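# Push the grey crate into the tunnel washer

## Task

Get the grey crate into the tunnel washer, then release it so that no gripper is still holding it.

## Robot and tools

Robot: two 6-joint arms, left_arm and right_arm, each with a parallel two-finger gripper. Bases in the scene frame: left_arm at (+0.050, +0.367, 0) m, quat_wxyz (+0.997, 0, 0, -0.077); right_arm at (+0.021, -0.326, 0) m, quat_wxyz (+0.998, 0, 0, -0.070). The names are labels only; left_arm sits on the +y side.

Scene frame: origin on the table top midway between the arms, +x out over the table, +z up. Reported gripper poses (end_effector_position in metres, end_effector_quat_wxyz) use this frame. That point lies between the finger pads, roughly 1 cm short of the fingertips, and may be off from the real hand, more so at long reach. Gripper axes: fingers point along +z, and close and open along y.

Joint ranges (rad), base to hand: waist -2.618 to 3.054, shoulder 0.000 to 3.142, elbow 0.000 to 3.142, wrist pitch -1.571 to 1.571, wrist yaw -1.571 to 1.571, wrist roll -2.094 to 2.094. Elbows stop just before full extension.

Tools:
- execute_actions(actions): a list of actions, run in order. An action is a table of up to 15 rows; each row lasts one control step (1/30 s), and if there are fewer than 15 rows the final row repeats to fill the 15 steps. A row is a single flat list of 14 numbers in [-1, 1] covering both arms: left_arm dx, dy, dz, rx, ry, rz, opening, then right_arm the same 7. dx..rz are an offset, not a pose, in that gripper's own axes, measured from the gripper's measured pose when the action began (for the first action in a call, the last pose a result reported). Every row refers back to that start, not to the row before. Scale: 1.0 = 0.6 m or 180 degrees; rx, ry, rz form one rotation vector. Opening is absolute: +1 fully open (0.094 m), -1 closed. Optionally 12 more numbers in [0, 1] follow: stiffness multipliers for each joint, left_arm's 6 then right_arm's 6, in Joint positions order; they stay until changed. An empty list just returns state and images.
- move(target, speed, blocking): target is one 14-number row as above, an offset from the pose in the latest result that shows one. Each gripper travels a straight line toward its target; all paths finish together, lasting 0.5 to 10 s (cut off at 10 s). speed is top path speed in m/s, 0.002 to 0.5, default 0.25; rotation is capped at twice that in rad/s. Openings are sent at the start. Paths ignore obstacles and the other arm; the hand lags, drifts and may exceed speed, mostly near full reach. blocking=false returns after 0.5 s while motion continues; until a result shows it finished, further execute_actions or move calls are refused, so call wait or stop.
- wait(seconds): 0 to 10; arms keep their last command; returns early if a running move ends.
- stop(): brakes a running move; needs stopping distance, more when fast. Fingers continue.
- zoom_image(camera, region): closer look at the latest image; camera is cam_high, cam_low, cam_left_wrist or cam_right_wrist; region [x0, y0, x1, y1] pixels from the top-left, at most 504x504.
- read_manual(section): licence texts only ("licences").
- finished_scene(scene): ends the current scene (pass its number) once the robot has held your last command; irreversible; reports success. The goal must be met and stay met.

Control details: each step the commanded pose is clipped to within 70 mm and 16 degrees of the measured pose, then damped IK drives the joints, favouring position over orientation. A distant target can take several actions, and after an action the arm only reaches the last clipped pose, so send the remainder next. Arms usually end a centimetre or more short, mostly low, and zero offsets let them sag. To hold an arm still, in the first call of a reply send the offset back to its desired pose, then zeros, aiming higher if it keeps drooping; always send the opening it should keep.

Results: the state line `left_arm: …` | `right_arm: …`; Hand target lines (where the controller now drives each gripper); Joint positions (last value is the finger opening in metres); joint torques (offset, scaled, noisy); grip_measured on the command scale (each gripper off by up to ~1 mm); step readings of end_effector_position, with HELD where a step was held back; "pose unreachable" when the clearance check changed or blocked a command. A move adds a "move:" line: ending (done, off_target, moving, held, fault) and limits (paced = pose clipped; held = some steps blocked, after which the arm may jump faster), plus each gripper's distance to target. If only one arm is named, the other finished. Images come from cam_high, cam_low, cam_left_wrist, cam_right_wrist (504x504 each, in that order); calibration (K, distortion, T_world_to_cam) is given and may be off by a few degrees and millimetres.

Gripping: command an opening about 0.03 below grip_measured to hold firmly, less for a lighter hold. Pads push roughly 50 to 62 N, less on parts under ~2 mm thick, with a brief spike on first contact.

Avoid: knocking or pushing rigid objects out of the work area (fails the task); arms colliding or pressing on each other; drops, slips, slams, hard hits and strong pushes; fast contacts or targets deep past a contact. Brief external tugs on held parts or pushes on loose objects may occur. Holding loads heats motors: MOTOR HOT warns from 75 °C, 90 °C stops that arm for 10 s, 100 °C makes the arm go limp and fall (OVER-TEMPERATURE FAULT). The robot keeps its last command while you think.

Each tool is called by a JSON object that holds its "op" and its "data", one argument or row to a line.

## Session

I'll start by looking at the scene.

{"op": "execute_actions", "data": {
  "actions": []
}}

Scene clock: 0.00 s.
left_arm: end_effector_position=(+0.4744, +0.5026, +0.3349) grip_measured=+1.000 end_effector_quat_wxyz=(-0.419, +0.787, -0.281, +0.355) | right_arm: end_effector_position=(+0.0286, -0.5516, +0.2625) grip_measured=+1.000 end_effector_quat_wxyz=(-0.265, -0.167, +0.774, -0.549)
Joint positions: left_arm=[ 0.338  1.414  1.397 -0.415 -0.312 -2.07   0.094] | right_arm=[-0.753  0.439  0.629 -0.598  0.874 -1.913  0.094]
Joint velocities: left_arm=[-0.002 -0.007 -0.012  0.037 -0.051 -0.066  0.   ] | right_arm=[-0.012  0.002 -0.012  0.037  0.007 -0.037  0.   ]
Joint torques (N m, as the arm reports them, + toward a larger angle): no reading
Hand target (left_arm): +0.472, +0.503, +0.346; -0.427, +0.781, -0.278, +0.361
Hand target (right_arm): +0.028, -0.551, +0.269; -0.261, -0.157, +0.772, -0.558
Joint stiffness scale: left_arm=[1. 1. 1. 1. 1. 1.] | right_arm=[1. 1. 1. 1. 1. 1.]

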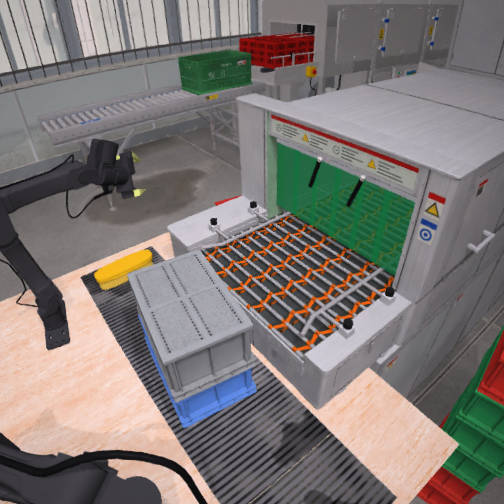

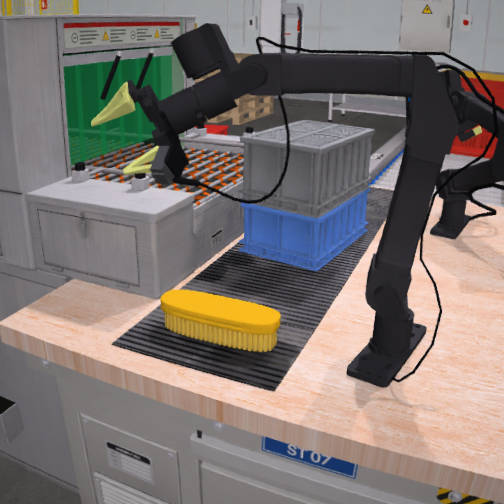

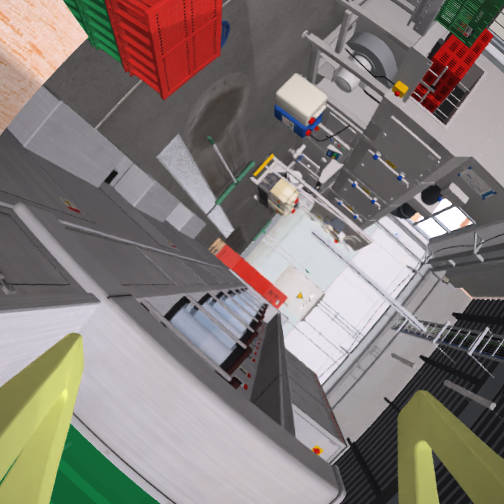

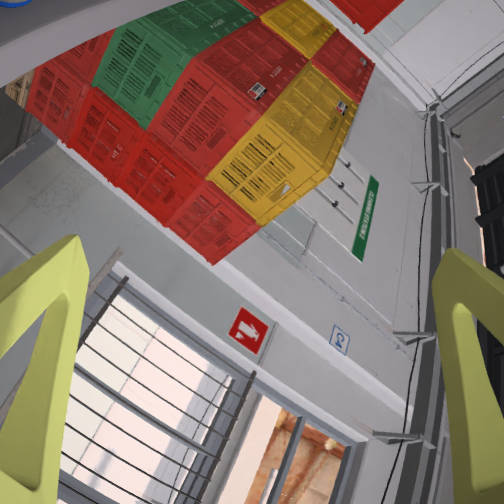

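{"op": "zoom_image", "data": {
  "camera": "cam_high",
  "region": [100, 180, 420, 440]
}}

{"op": "zoom_image", "data": {
  "camera": "cam_low",
  "region": [180, 100, 420, 290]
}}

{"op": "zoom_image", "data": {
  "camera": "cam_high",
  "region": [250, 90, 460, 260]
}}

Region (100, 180, 420, 440) of cam_high's 504x504 image, scaled by 1.575, with more detail than that image has; it fills the top 410 rows of this view, and the rest is white.

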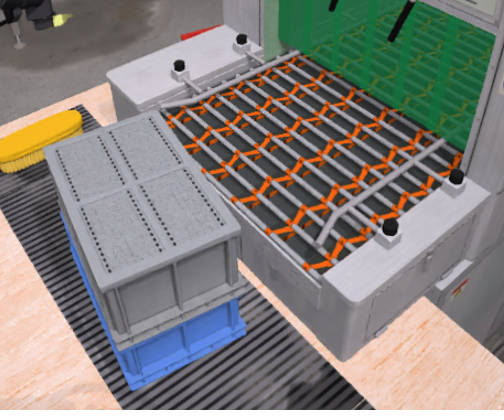

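Region (180, 100, 420, 290) of cam_low's 504x504 image, scaled by 2.100, with more detail than that image has; it fills the top 399 rows of this view, and the rest is white.

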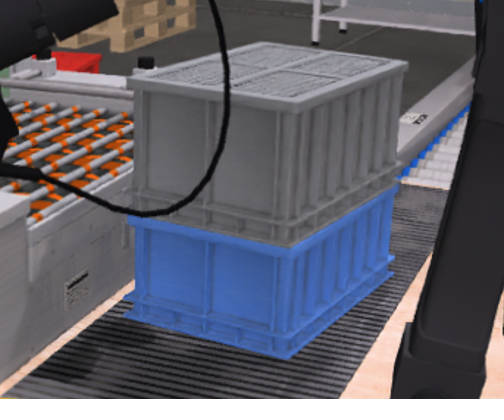

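Region (250, 90, 460, 260) of cam_high's 504x504 image, scaled by 2.400, with more detail than that image has; it fills the top 408 rows of this view, and the rest is white.

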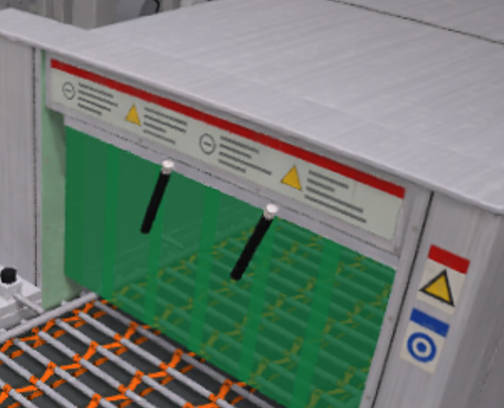

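{"op": "zoom_image", "data": {
  "camera": "cam_high",
  "region": [110, 235, 280, 435]
}}

{"op": "zoom_image", "data": {
  "camera": "cam_high",
  "region": [160, 185, 420, 410]
}}

{"op": "zoom_image", "data": {
  "camera": "cam_low",
  "region": [230, 110, 390, 280]
}}

Region (110, 235, 280, 435) of cam_high's 504x504 image, scaled by 2.520, with more detail than that image has; it fills the left 428 columns of this view, and the rest is white.

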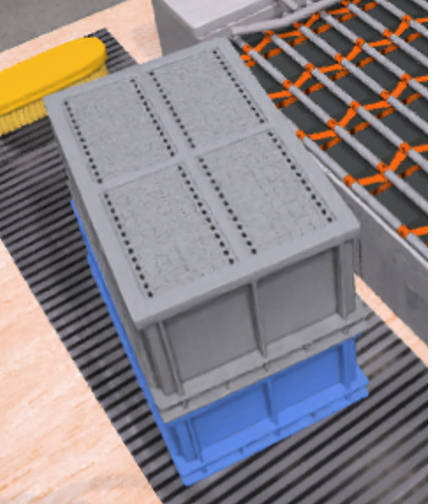

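Region (160, 185, 420, 410) of cam_high's 504x504 image, scaled by 1.938, with more detail than that image has; it fills the top 436 rows of this view, and the rest is white.

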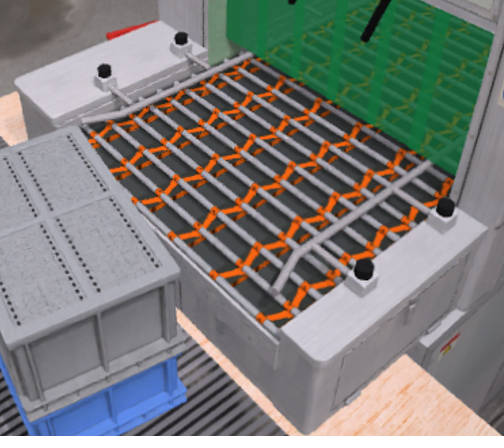

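Region (230, 110, 390, 280) of cam_low's 504x504 image, scaled by 2.965, with more detail than that image has; it fills the left 474 columns of this view, and the rest is white.

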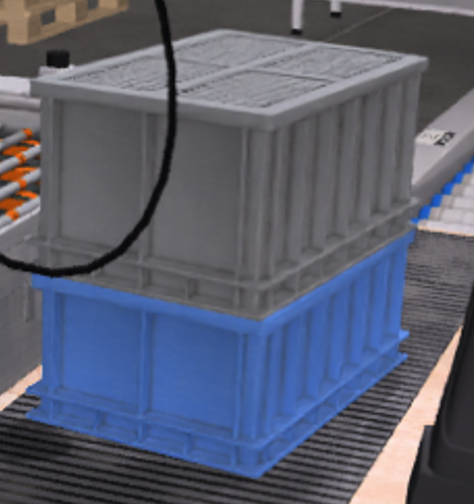

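{"op": "zoom_image", "data": {
  "camera": "cam_high",
  "region": [0, 130, 180, 360]
}}

{"op": "zoom_image", "data": {
  "camera": "cam_low",
  "region": [320, 160, 504, 400]
}}

{"op": "zoom_image", "data": {
  "camera": "cam_low",
  "region": [20, 10, 260, 300]
}}

Region (0, 130, 180, 360) of cam_high's 504x504 image, scaled by 2.191, with more detail than that image has; it fills the left 394 columns of this view, and the rest is white.

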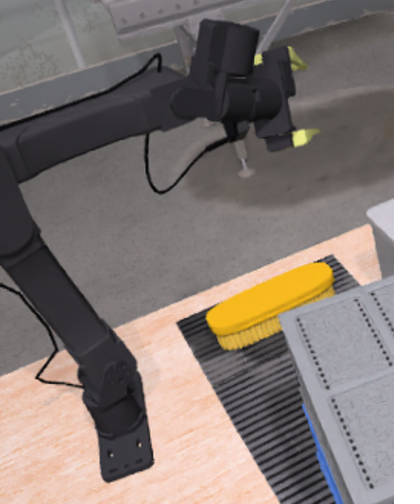

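Region (320, 160, 504, 400) of cam_low's 504x504 image, scaled by 2.100, with more detail than that image has; it fills the left 386 columns of this view, and the rest is white.

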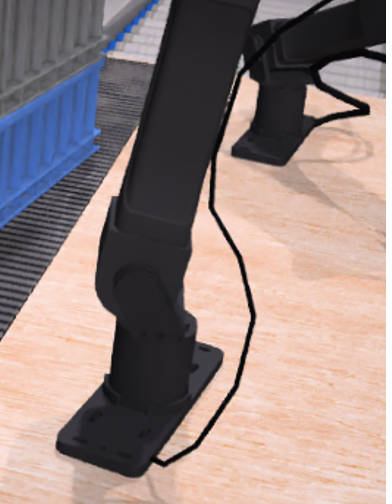

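Region (20, 10, 260, 300) of cam_low's 504x504 image, scaled by 1.738, with more detail than that image has; it fills the left 417 columns of this view, and the rest is white.

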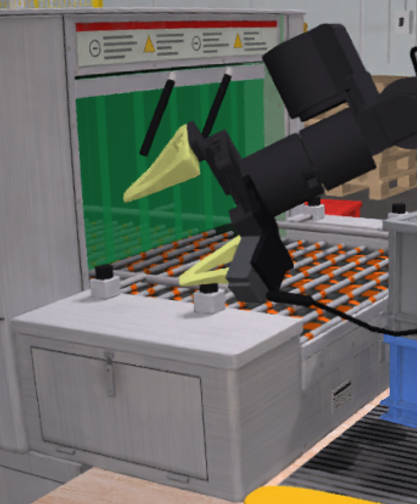

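{"op": "zoom_image", "data": {
  "camera": "cam_high",
  "region": [240, 250, 430, 420]
}}

{"op": "zoom_image", "data": {
  "camera": "cam_high",
  "region": [160, 180, 320, 300]
}}

{"op": "zoom_image", "data": {
  "camera": "cam_low",
  "region": [50, 110, 270, 250]
}}

Region (240, 250, 430, 420) of cam_high's 504x504 image, scaled by 2.653, with more detail than that image has; it fills the top 451 rows of this view, and the rest is white.

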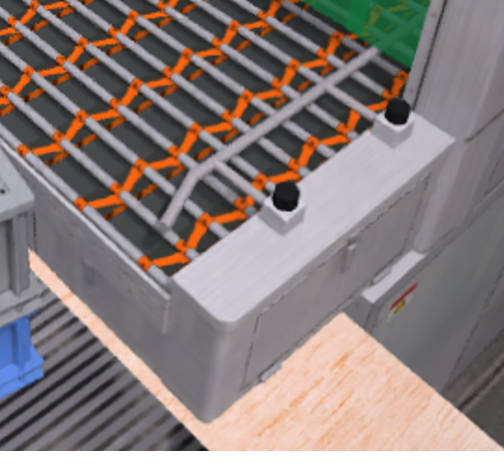

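Region (160, 180, 320, 300) of cam_high's 504x504 image, scaled by 3.150, with more detail than that image has; it fills the top 378 rows of this view, and the rest is white.

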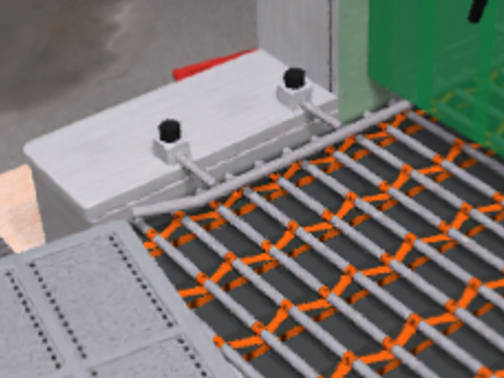

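Region (50, 110, 270, 250) of cam_low's 504x504 image, scaled by 2.291, with more detail than that image has; it fills the top 321 rows of this view, and the rest is white.

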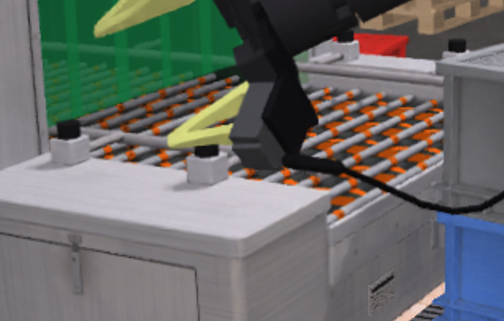

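{"op": "execute_actions", "data": {
  "actions": []
}}

{"op": "zoom_image", "data": {
  "camera": "cam_high",
  "region": [240, 250, 430, 420]
}}

Scene clock: 120.00 s.
left_arm: end_effector_position=(+0.4744, +0.5026, +0.3349) grip_measured=+1.000 end_effector_quat_wxyz=(-0.419, +0.787, -0.281, +0.355) | right_arm: end_effector_position=(+0.0286, -0.5516, +0.2625) grip_measured=+1.000 end_effector_quat_wxyz=(-0.265, -0.167, +0.774, -0.549)
Joint positions: left_arm=[ 0.338  1.414  1.397 -0.415 -0.312 -2.07   0.094] | right_arm=[-0.753  0.439  0.629 -0.598  0.874 -1.913  0.094]
Joint velocities: left_arm=[-0.007  0.017 -0.002 -0.022  0.007  0.007  0.   ] | right_arm=[-0.007 -0.002 -0.002 -0.037  0.022 -0.022  0.   ]
Joint torques (N m, as the arm reports them, + toward a larger angle): left_arm=[-0.01 -5.78  7.42  1.95 -0.11  0.02] | right_arm=[0.04 1.37 6.93 1.86 0.21 0.06]
Hand target (left_arm): +0.472, +0.503, +0.346; -0.427, +0.781, -0.278, +0.361
Hand target (right_arm): +0.028, -0.551, +0.269; -0.261, -0.157, +0.772, -0.558
Joint stiffness scale: left_arm=[1. 1. 1. 1. 1. 1.] | right_arm=[1. 1. 1. 1. 1. 1.]

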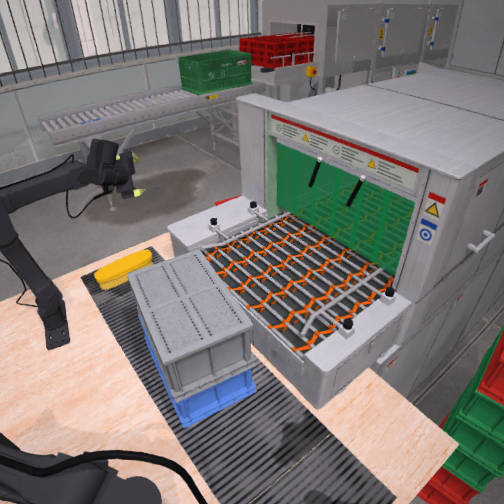

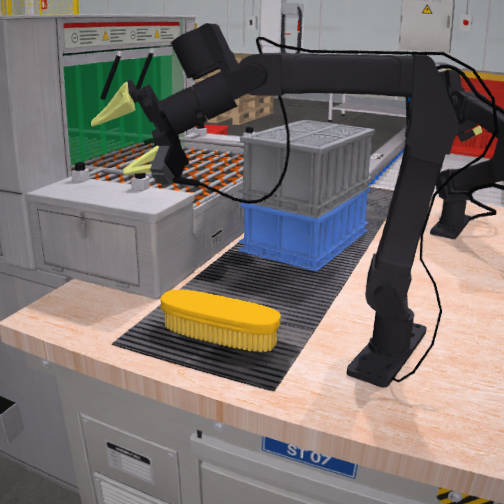

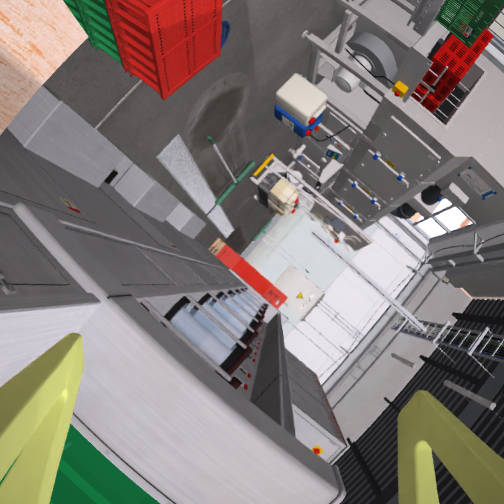

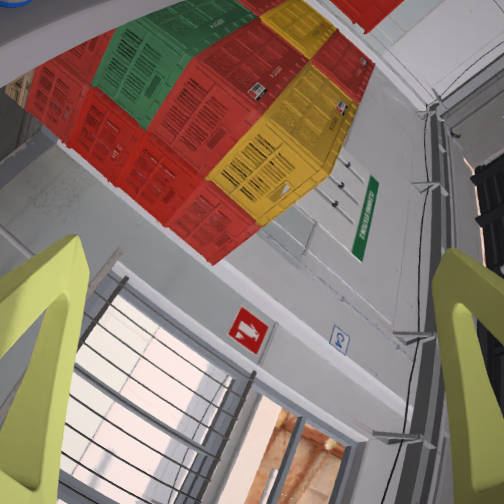

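Region (240, 250, 430, 420) of cam_high's 504x504 image, scaled by 2.653, with more detail than that image has; it fills the top 451 rows of this view, and the rest is white.

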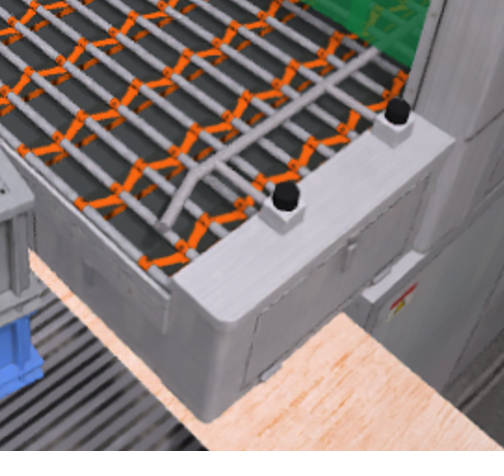

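{"op": "move", "data": {
  "target": [0.1939, 0.4007, -0.4367, 0.0056, 0.5320, 0.1934, 1.0, -0.3373, -0.2627, -0.3755, -0.2210, -0.5995, 0.4142, 1.0],
  "speed": 0.45
}}

Scene clock: 241.07 s.
left_arm: end_effector_position=(+0.2970, +0.1839, +0.2728) grip_measured=+1.000 end_effector_quat_wxyz=(+0.150, -0.181, +0.687, -0.688) | right_arm: end_effector_position=(+0.3254, -0.4010, +0.3268) grip_measured=+1.000 end_effector_quat_wxyz=(+0.705, -0.009, +0.709, -0.017)
Joint positions: left_arm=[ 0.005  0.87   0.451  0.402  0.95  -1.6    0.094] | right_arm=[-0.39   0.738  0.624  0.108 -0.519 -0.04   0.094]
Joint velocities: left_arm=[-0.002 -0.007 -0.007 -0.007  0.007  0.037  0.   ] | right_arm=[-0.002 -0.032  0.012  0.066 -0.022  0.037  0.   ]
Joint torques (N m, as the arm reports them, + toward a larger angle): left_arm=[-0.95 -0.2   6.17  2.02  0.14  0.09] | right_arm=[0.77 0.57 5.67 2.2  0.09 0.06]
Hand target (left_arm): +0.295, +0.180, +0.272; +0.149, -0.165, +0.689, -0.690
Hand target (right_arm): +0.329, -0.401, +0.324; +0.707, -0.008, +0.707, -0.014
Off the commanded pose (left_arm): 0.007 m, 3 deg.
Off the commanded pose (right_arm): 0.008 m, 2 deg.
Joint stiffness scale: left_arm=[1. 1. 1. 1. 1. 1.] | right_arm=[1. 1. 1. 1. 1. 1.]
move: off_target (left_arm)
camera_calibration (this result's frames):
cam_left_wrist: T_world_to_cam=[[0.258757, 0.113288, 0.959276, -0.358723], [-0.962451, 0.114594, 0.24608, 0.240774], [-0.0820494, -0.986932, 0.138686, 0.269168], [0, 0, 0, 1]] pos_world=[0.346641, 0.278698, 0.247535]
cam_right_wrist: T_world_to_cam=[[-0.00663281, -0.996182, 0.0870432, -0.42331], [-0.671979, -0.0600215, -0.738134, 0.442552], [0.74054, -0.0633871, -0.669016, 0.0530177], [0, 0, 0, 1]] pos_world=[0.255316, -0.39177, 0.398978]

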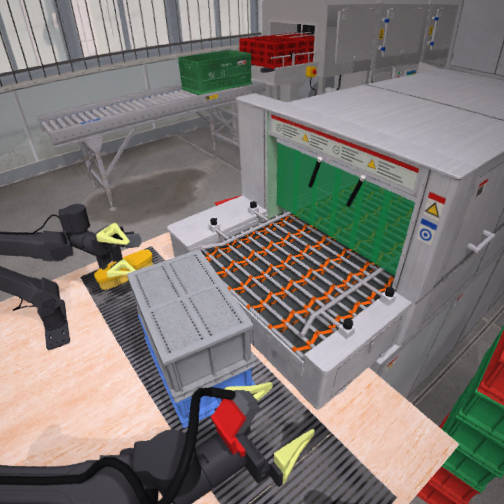

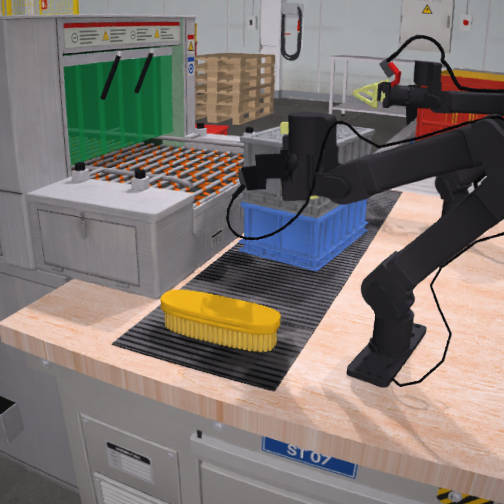

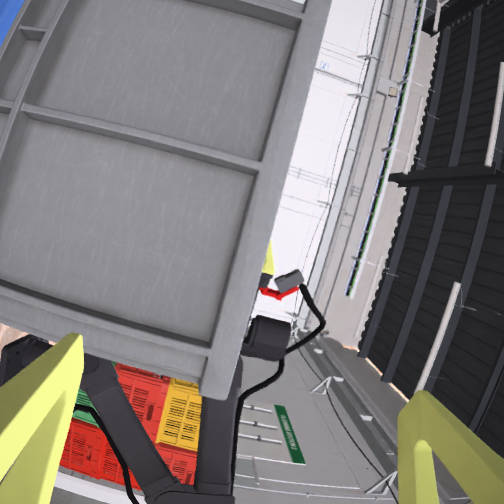

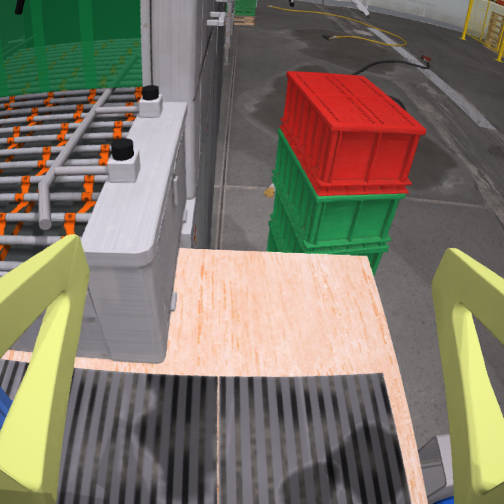

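{"op": "zoom_image", "data": {
  "camera": "cam_left_wrist",
  "region": [120, 100, 360, 420]
}}

{"op": "zoom_image", "data": {
  "camera": "cam_left_wrist",
  "region": [0, 0, 360, 360]
}}

Region (120, 100, 360, 420) of cam_left_wrist's 504x504 image, scaled by 1.575, with more detail than that image has; it fills the left 378 columns of this view, and the rest is white.

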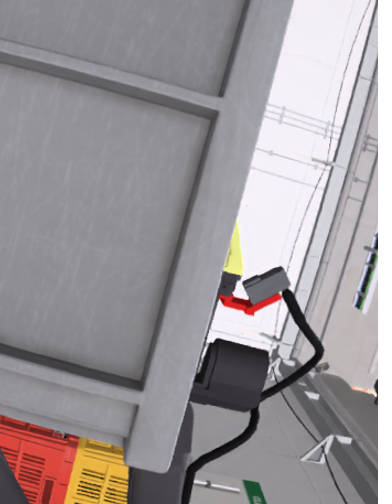

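Region (0, 0, 360, 360) of cam_left_wrist's 504x504 image, scaled by 1.400, with more detail than that image has.

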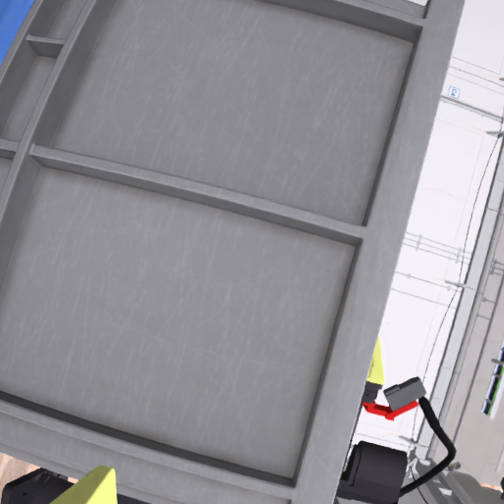

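{"op": "move", "data": {
  "target": [-0.0374, -0.001, 0.0933, 0.0027, 0.0059, 0.0138, 0.0, 0.0825, 0.2542, -0.0647, -0.2084, 0.1983, 0.4798, 0.0],
  "speed": 0.45
}}

Scene clock: 310.63 s.
left_arm: end_effector_position=(+0.3378, +0.1477, +0.2557) grip_measured=+0.002 end_effector_quat_wxyz=(+0.139, -0.179, +0.695, -0.682) | right_arm: end_effector_position=(+0.2875, -0.2513, +0.2764) grip_measured=+0.003 end_effector_quat_wxyz=(+0.268, +0.266, +0.654, +0.655)
Joint positions: left_arm=[-0.124  1.162  0.53   0.585  0.839 -1.587  0.047] | right_arm=[-0.22   0.764  0.421  0.351 -1.155  1.576  0.047]
Joint velocities: left_arm=[ 0.032 -0.007 -0.022  0.022 -0.095 -0.022 -0.001] | right_arm=[ 0.017  0.012 -0.002  0.051 -0.007  0.051 -0.001]
Joint torques (N m, as the arm reports them, + toward a larger angle): left_arm=[-0.97 -2.14  8.43  2.1  -0.05  0.09] | right_arm=[ 0.75  0.65  5.35  1.91  0.04 -0.01]
Hand target (left_arm): +0.342, +0.144, +0.272; +0.158, -0.159, +0.688, -0.690
Hand target (right_arm): +0.289, -0.250, +0.274; +0.268, +0.262, +0.654, +0.657
Off the commanded pose (left_arm): 0.017 m, 3 deg.
Off the commanded pose (right_arm): 0.005 m, 0 deg.
Joint stiffness scale: left_arm=[1. 1. 1. 1. 1. 1.] | right_arm=[1. 1. 1. 1. 1. 1.]
move: off_target (left_arm)
camera_calibration (this result's frames):
cam_left_wrist: T_world_to_cam=[[0.277311, 0.093664, 0.956204, -0.351408], [-0.955795, 0.128147, 0.26464, 0.27933], [-0.0977473, -0.987322, 0.12506, 0.247953], [0, 0, 0, 1]] pos_world=[0.388669, 0.241928, 0.231086]
cam_right_wrist: T_world_to_cam=[[0.0421343, -0.031154, -0.998626, 0.258588], [-0.998114, 0.0433491, -0.043465, 0.316619], [0.0446436, 0.998574, -0.0292687, 0.346954], [0, 0, 0, 1]] pos_world=[0.289637, -0.352128, 0.282149]

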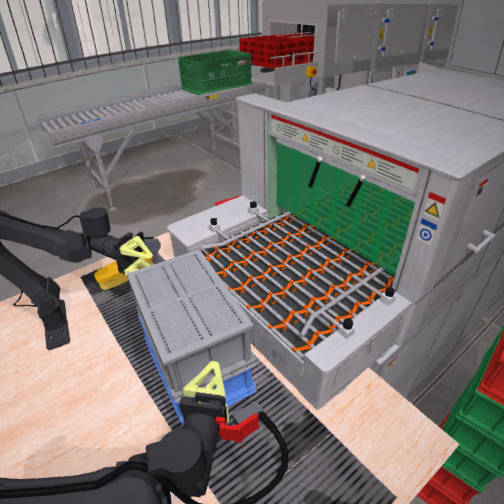

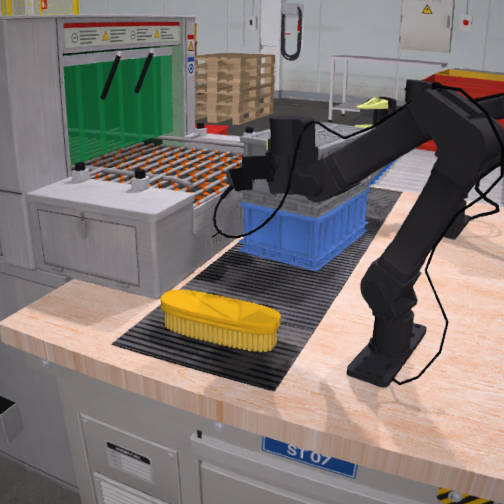

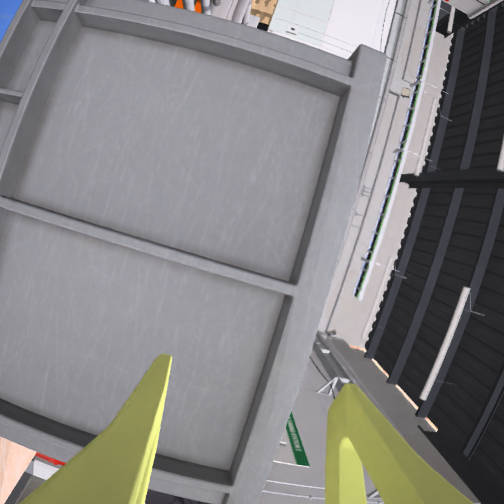

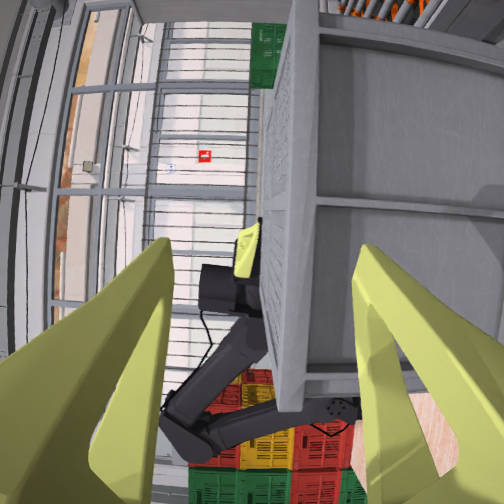

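{"op": "zoom_image", "data": {
  "camera": "cam_right_wrist",
  "region": [220, 0, 504, 430]
}}

{"op": "zoom_image", "data": {
  "camera": "cam_left_wrist",
  "region": [140, 20, 420, 504]
}}

Region (220, 0, 504, 430) of cam_right_wrist's 504x504 image, scaled by 1.172, with more detail than that image has; it fills the left 333 columns of this view, and the rest is white.

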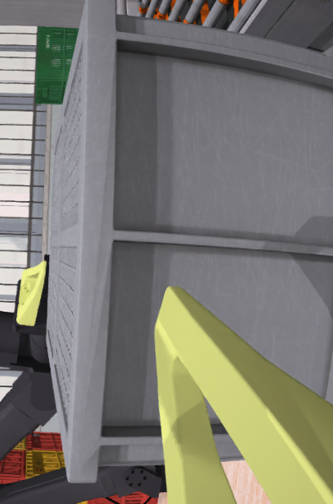

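Region (140, 20, 420, 504) of cam_left_wrist's 504x504 image, scaled by 1.041, with more detail than that image has; it fills the left 292 columns of this view, and the rest is white.

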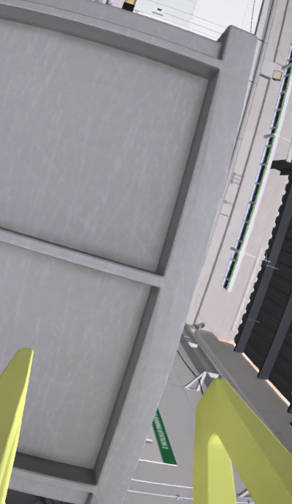

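{"op": "move", "data": {
  "target": [0.0085, -0.0485, 0.0192, 0.012, 0.0, 0.02, 0.0, 0.0635, -0.034, 0.0645, 0.0, 0.0, 0.0, 0.0],
  "speed": 0.12
}}

Scene clock: 393.77 s.
left_arm: end_effector_position=(+0.3387, +0.1377, +0.2700) grip_measured=+0.002 end_effector_quat_wxyz=(+0.149, -0.169, +0.692, -0.686) | right_arm: end_effector_position=(+0.2915, -0.1983, +0.2490) grip_measured=+0.003 end_effector_quat_wxyz=(+0.251, +0.283, +0.660, +0.649)
Joint positions: left_arm=[-0.166  1.162  0.57   0.571  0.798 -1.582  0.047] | right_arm=[ 0.139  0.746  0.346  0.356 -0.797  1.576  0.047]
Joint velocities: left_arm=[-0.017 -0.007 -0.027 -0.066 -0.081 -0.037  0.   ] | right_arm=[-0.002 -0.002  0.012 -0.037  0.007  0.037 -0.   ]
Joint torques (N m, as the arm reports them, + toward a larger angle): left_arm=[-0.96 -3.45  8.36  1.75 -0.08  0.09] | right_arm=[ 0.69 -2.62  5.72  2.1   0.05 -0.15]
Hand target (left_arm): +0.339, +0.135, +0.285; +0.163, -0.155, +0.687, -0.691
Hand target (right_arm): +0.288, -0.197, +0.255; +0.269, +0.266, +0.657, +0.653
Off the commanded pose (left_arm): 0.015 m, 2 deg.
Off the commanded pose (right_arm): 0.008 m, 3 deg.
Joint stiffness scale: left_arm=[1. 1. 1. 1. 1. 1.] | right_arm=[1. 1. 1. 1. 1. 1.]
move: off_target (left_arm, right_arm)
camera_calibration (this result's frames):
cam_left_wrist: T_world_to_cam=[[0.248894, 0.097499, 0.963611, -0.357219], [-0.963147, 0.129675, 0.235653, 0.287838], [-0.10198, -0.986751, 0.126181, 0.237442], [0, 0, 0, 1]] pos_world=[0.390354, 0.231799, 0.24643]
cam_right_wrist: T_world_to_cam=[[-0.00921451, -0.0283616, -0.999555, 0.248477], [-0.999023, 0.0434588, 0.0079765, 0.304639], [0.0432132, 0.998653, -0.0287344, 0.293422], [0, 0, 0, 1]] pos_world=[0.293951, -0.299218, 0.254368]

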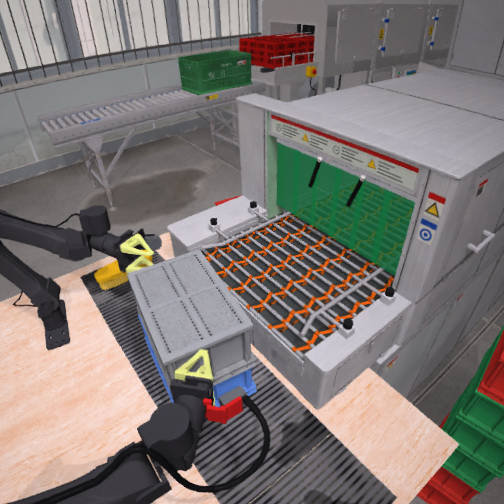

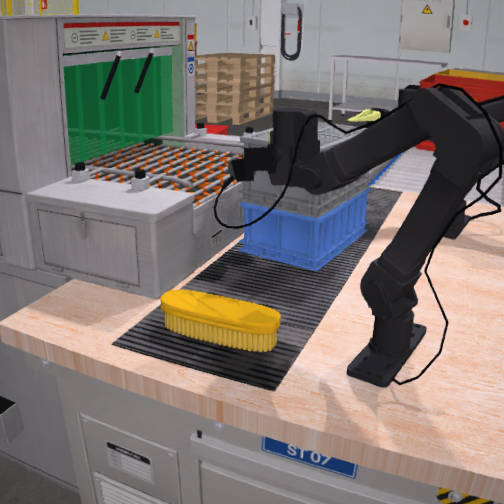

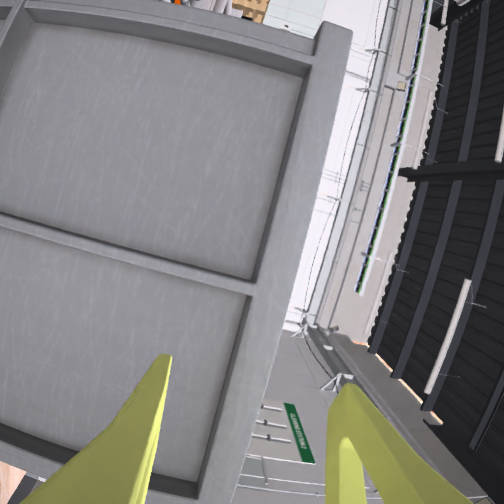

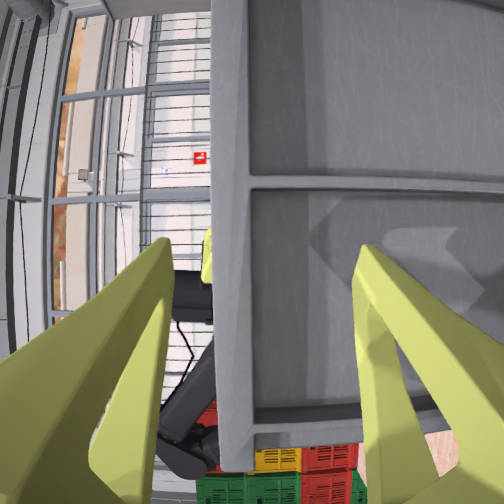

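{"op": "move", "data": {
  "target": [0.0213, -0.030, 0.034, 0.008, 0.0, 0.013, 0.0, 0.02, 0.0252, 0.0247, -0.012, 0.002, -0.014, 0.0],
  "speed": 0.05
}}

Scene clock: 430.90 s.
left_arm: end_effector_position=(+0.3323, +0.1175, +0.2775) grip_measured=+0.002 end_effector_quat_wxyz=(+0.152, -0.163, +0.689, -0.689) | right_arm: end_effector_position=(+0.2901, -0.1819, +0.2513) grip_measured=+0.003 end_effector_quat_wxyz=(+0.255, +0.277, +0.660, +0.651)
Joint positions: left_arm=[-0.258  1.162  0.588  0.569  0.709 -1.582  0.047] | right_arm=[ 0.248  0.746  0.346  0.37  -0.693  1.576  0.047]
Joint velocities: left_arm=[ 0.022  0.007  0.012 -0.037 -0.095  0.007 -0.001] | right_arm=[ 0.007 -0.002 -0.012 -0.037 -0.022  0.066 -0.001]
Joint torques (N m, as the arm reports them, + toward a larger angle): left_arm=[-0.95 -2.18  8.5   1.86 -0.06  0.09] | right_arm=[ 0.73  1.03  8.45  2.2   0.07 -0.12]
Hand target (left_arm): +0.336, +0.114, +0.288; +0.164, -0.153, +0.686, -0.693
Hand target (right_arm): +0.293, -0.180, +0.264; +0.269, +0.262, +0.655, +0.656
Off the commanded pose (left_arm): 0.012 m, 2 deg.
Off the commanded pose (right_arm): 0.014 m, 3 deg.
Joint stiffness scale: left_arm=[1. 1. 1. 1. 1. 1.] | right_arm=[1. 1. 1. 1. 1. 1.]
move: off_target (left_arm, right_arm)
camera_calibration (this result's frames):
cam_left_wrist: T_world_to_cam=[[0.234084, 0.101337, 0.966921, -0.357342], [-0.966269, 0.134092, 0.219872, 0.287439], [-0.107375, -0.985774, 0.129307, 0.216763], [0, 0, 0, 1]] pos_world=[0.384666, 0.211348, 0.254292]
cam_right_wrist: T_world_to_cam=[[0.005105, -0.0317762, -0.999482, 0.24643], [-0.999241, 0.0384268, -0.00632546, 0.30516], [0.0386079, 0.998756, -0.031556, 0.279186], [0, 0, 0, 1]] pos_world=[0.292891, -0.282734, 0.257043]

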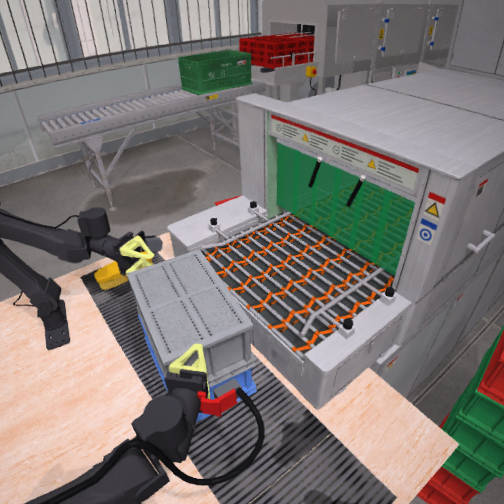

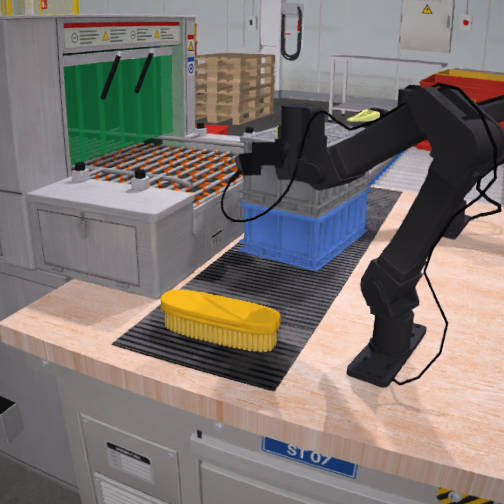

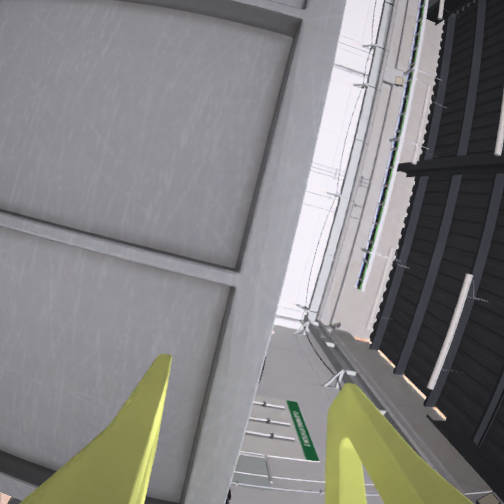

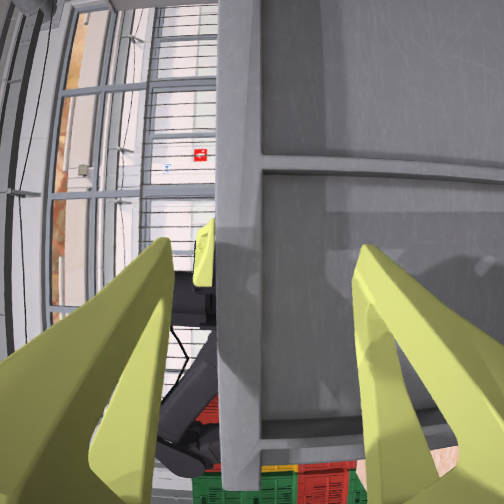

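{"op": "move", "data": {
  "target": [0.006, -0.010, 0.018, 0.005, 0.0, 0.008, 0.0, 0.010, 0.034, 0.016, -0.010, 0.0, -0.010, 0.0],
  "speed": 0.03
}}

Scene clock: 441.03 s.
left_arm: end_effector_position=(+0.3332, +0.1114, +0.2725) grip_measured=+0.002 end_effector_quat_wxyz=(+0.151, -0.170, +0.692, -0.686) | right_arm: end_effector_position=(+0.2889, -0.1736, +0.2514) grip_measured=+0.003 end_effector_quat_wxyz=(+0.255, +0.276, +0.660, +0.650)
Joint positions: left_arm=[-0.287  1.177  0.588  0.57   0.672 -1.582  0.047] | right_arm=[ 0.305  0.746  0.346  0.371 -0.636  1.576  0.047]
Joint velocities: left_arm=[-0.022  0.007  0.007 -0.051  0.051 -0.007  0.002] | right_arm=[ 0.012 -0.007 -0.002  0.007  0.022 -0.022 -0.001]
Joint torques (N m, as the arm reports them, + toward a larger angle): left_arm=[-1.22 -2.38  7.72  2.17 -0.01  0.07] | right_arm=[ 0.75  0.31 10.39  1.91  0.05 -0.07]
Hand target (left_arm): +0.333, +0.107, +0.283; +0.162, -0.153, +0.686, -0.693
Hand target (right_arm): +0.292, -0.172, +0.271; +0.270, +0.262, +0.654, +0.657
Off the commanded pose (left_arm): 0.012 m, 3 deg.
Off the commanded pose (right_arm): 0.021 m, 2 deg.
Joint stiffness scale: left_arm=[1. 1. 1. 1. 1. 1.] | right_arm=[1. 1. 1. 1. 1. 1.]
move: off_target (left_arm, right_arm)
camera_calibration (this result's frames):
cam_left_wrist: T_world_to_cam=[[0.245491, 0.0973451, 0.964499, -0.354804], [-0.964484, 0.124584, 0.232914, 0.287093], [-0.0974882, -0.987422, 0.124472, 0.209695], [0, 0, 0, 1]] pos_world=[0.384441, 0.205829, 0.249239]
cam_right_wrist: T_world_to_cam=[[0.00647024, -0.0333084, -0.999424, 0.246077], [-0.999233, 0.0383907, -0.00774847, 0.304009], [0.0386267, 0.998708, -0.0330345, 0.271362], [0, 0, 0, 1]] pos_world=[0.291702, -0.274486, 0.257255]

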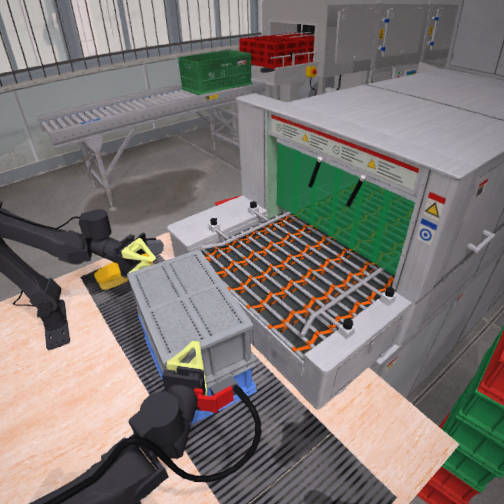

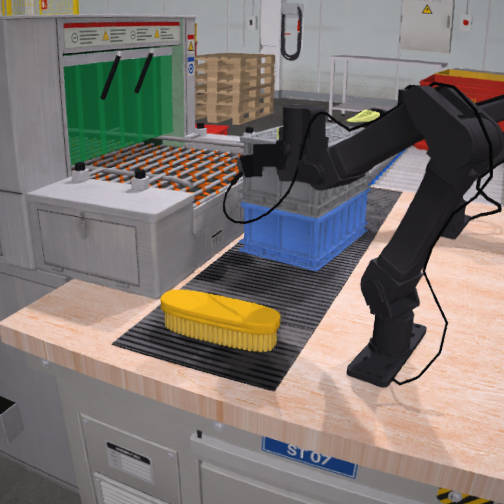

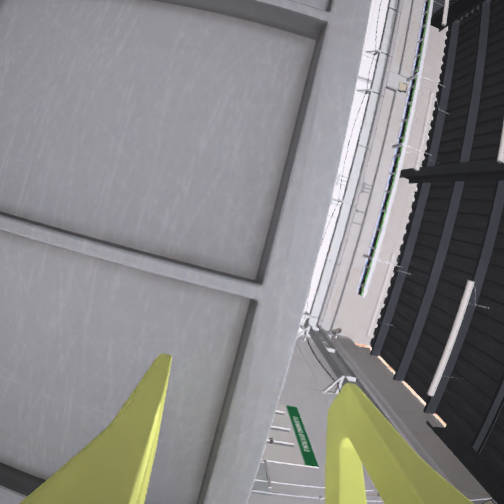

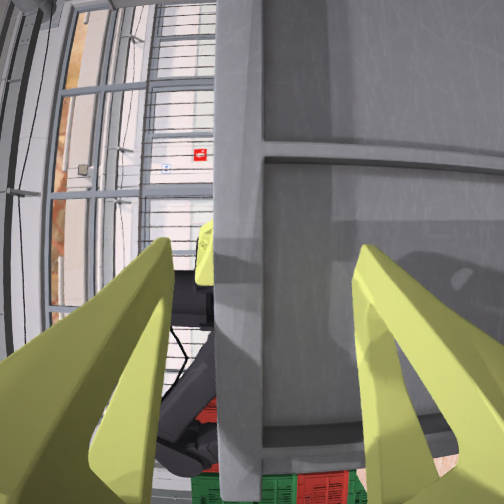

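{"op": "move", "data": {
  "target": [0.002, -0.016, 0.006, 0.006, 0.0, 0.010, 0.0, 0.007, 0.025, 0.013, -0.008, 0.0, -0.008, 0.0],
  "speed": 0.03
}}

Scene clock: 450.83 s.
left_arm: end_effector_position=(+0.3344, +0.1120, +0.2725) grip_measured=+0.002 end_effector_quat_wxyz=(+0.155, -0.172, +0.691, -0.685) | right_arm: end_effector_position=(+0.2910, -0.1719, +0.2512) grip_measured=+0.003 end_effector_quat_wxyz=(+0.263, +0.283, +0.657, +0.647)
Joint positions: left_arm=[-0.287  1.177  0.588  0.57   0.664 -1.58   0.047] | right_arm=[ 0.338  0.746  0.346  0.371 -0.579  1.576  0.047]
Joint velocities: left_arm=[ 0.007 -0.007 -0.012  0.051 -0.022 -0.037  0.   ] | right_arm=[-0.007  0.012  0.012  0.051  0.007  0.007  0.001]
Joint torques (N m, as the arm reports them, + toward a larger angle): left_arm=[-1.18 -2.89  7.66  1.97 -0.01  0.08] | right_arm=[ 1.39  0.74  9.42  2.04 -0.09 -0.08]
Hand target (left_arm): +0.334, +0.108, +0.282; +0.163, -0.157, +0.687, -0.690
Hand target (right_arm): +0.291, -0.166, +0.266; +0.267, +0.264, +0.655, +0.655
Off the commanded pose (left_arm): 0.011 m, 2 deg.
Off the commanded pose (right_arm): 0.017 m, 2 deg.
Joint stiffness scale: left_arm=[1. 1. 1. 1. 1. 1.] | right_arm=[1. 1. 1. 1. 1. 1.]
move: off_target (left_arm, right_arm)
camera_calibration (this result's frames):
cam_left_wrist: T_world_to_cam=[[0.242672, 0.098174, 0.965128, -0.354468], [-0.965937, 0.116616, 0.231013, 0.290121], [-0.0898701, -0.988313, 0.123129, 0.208288], [0, 0, 0, 1]] pos_world=[0.384976, 0.20682, 0.24944]
cam_right_wrist: T_world_to_cam=[[0.00596201, -0.0350879, -0.999366, 0.245781], [-0.998045, 0.0619739, -0.00813004, 0.309825], [0.0622199, 0.997461, -0.0346498, 0.262834], [0, 0, 0, 1]] pos_world=[0.2914, -0.272744, 0.257251]

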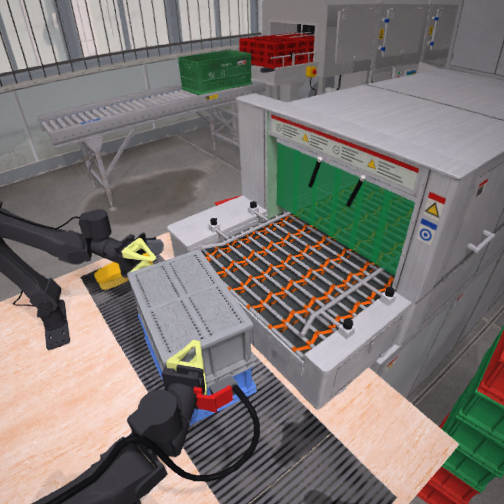

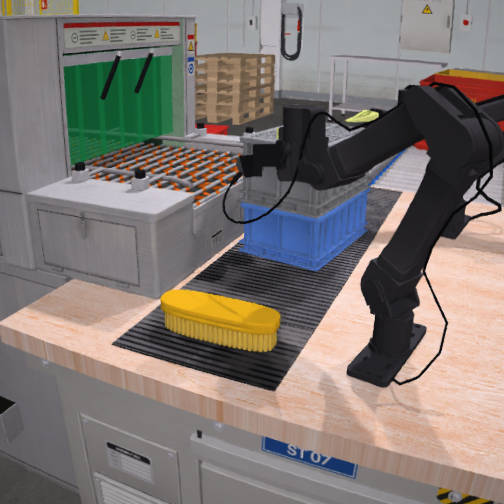

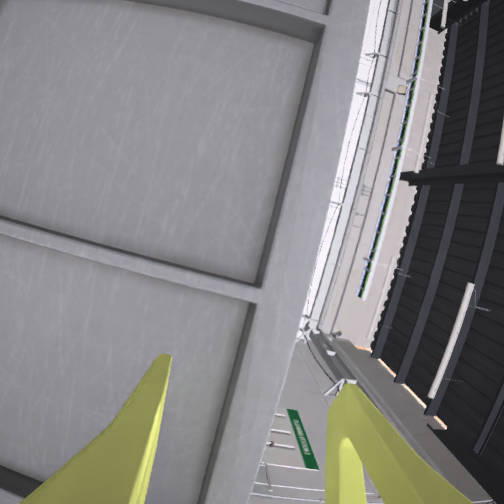

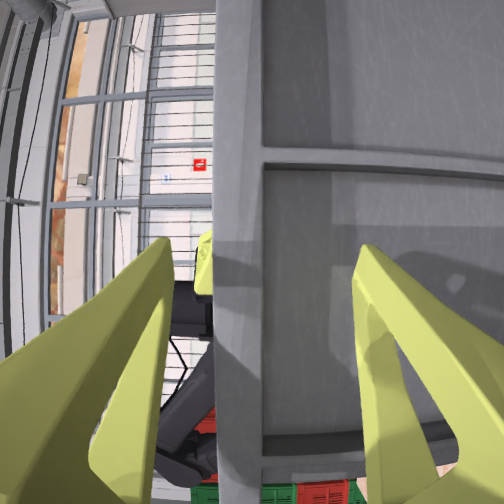

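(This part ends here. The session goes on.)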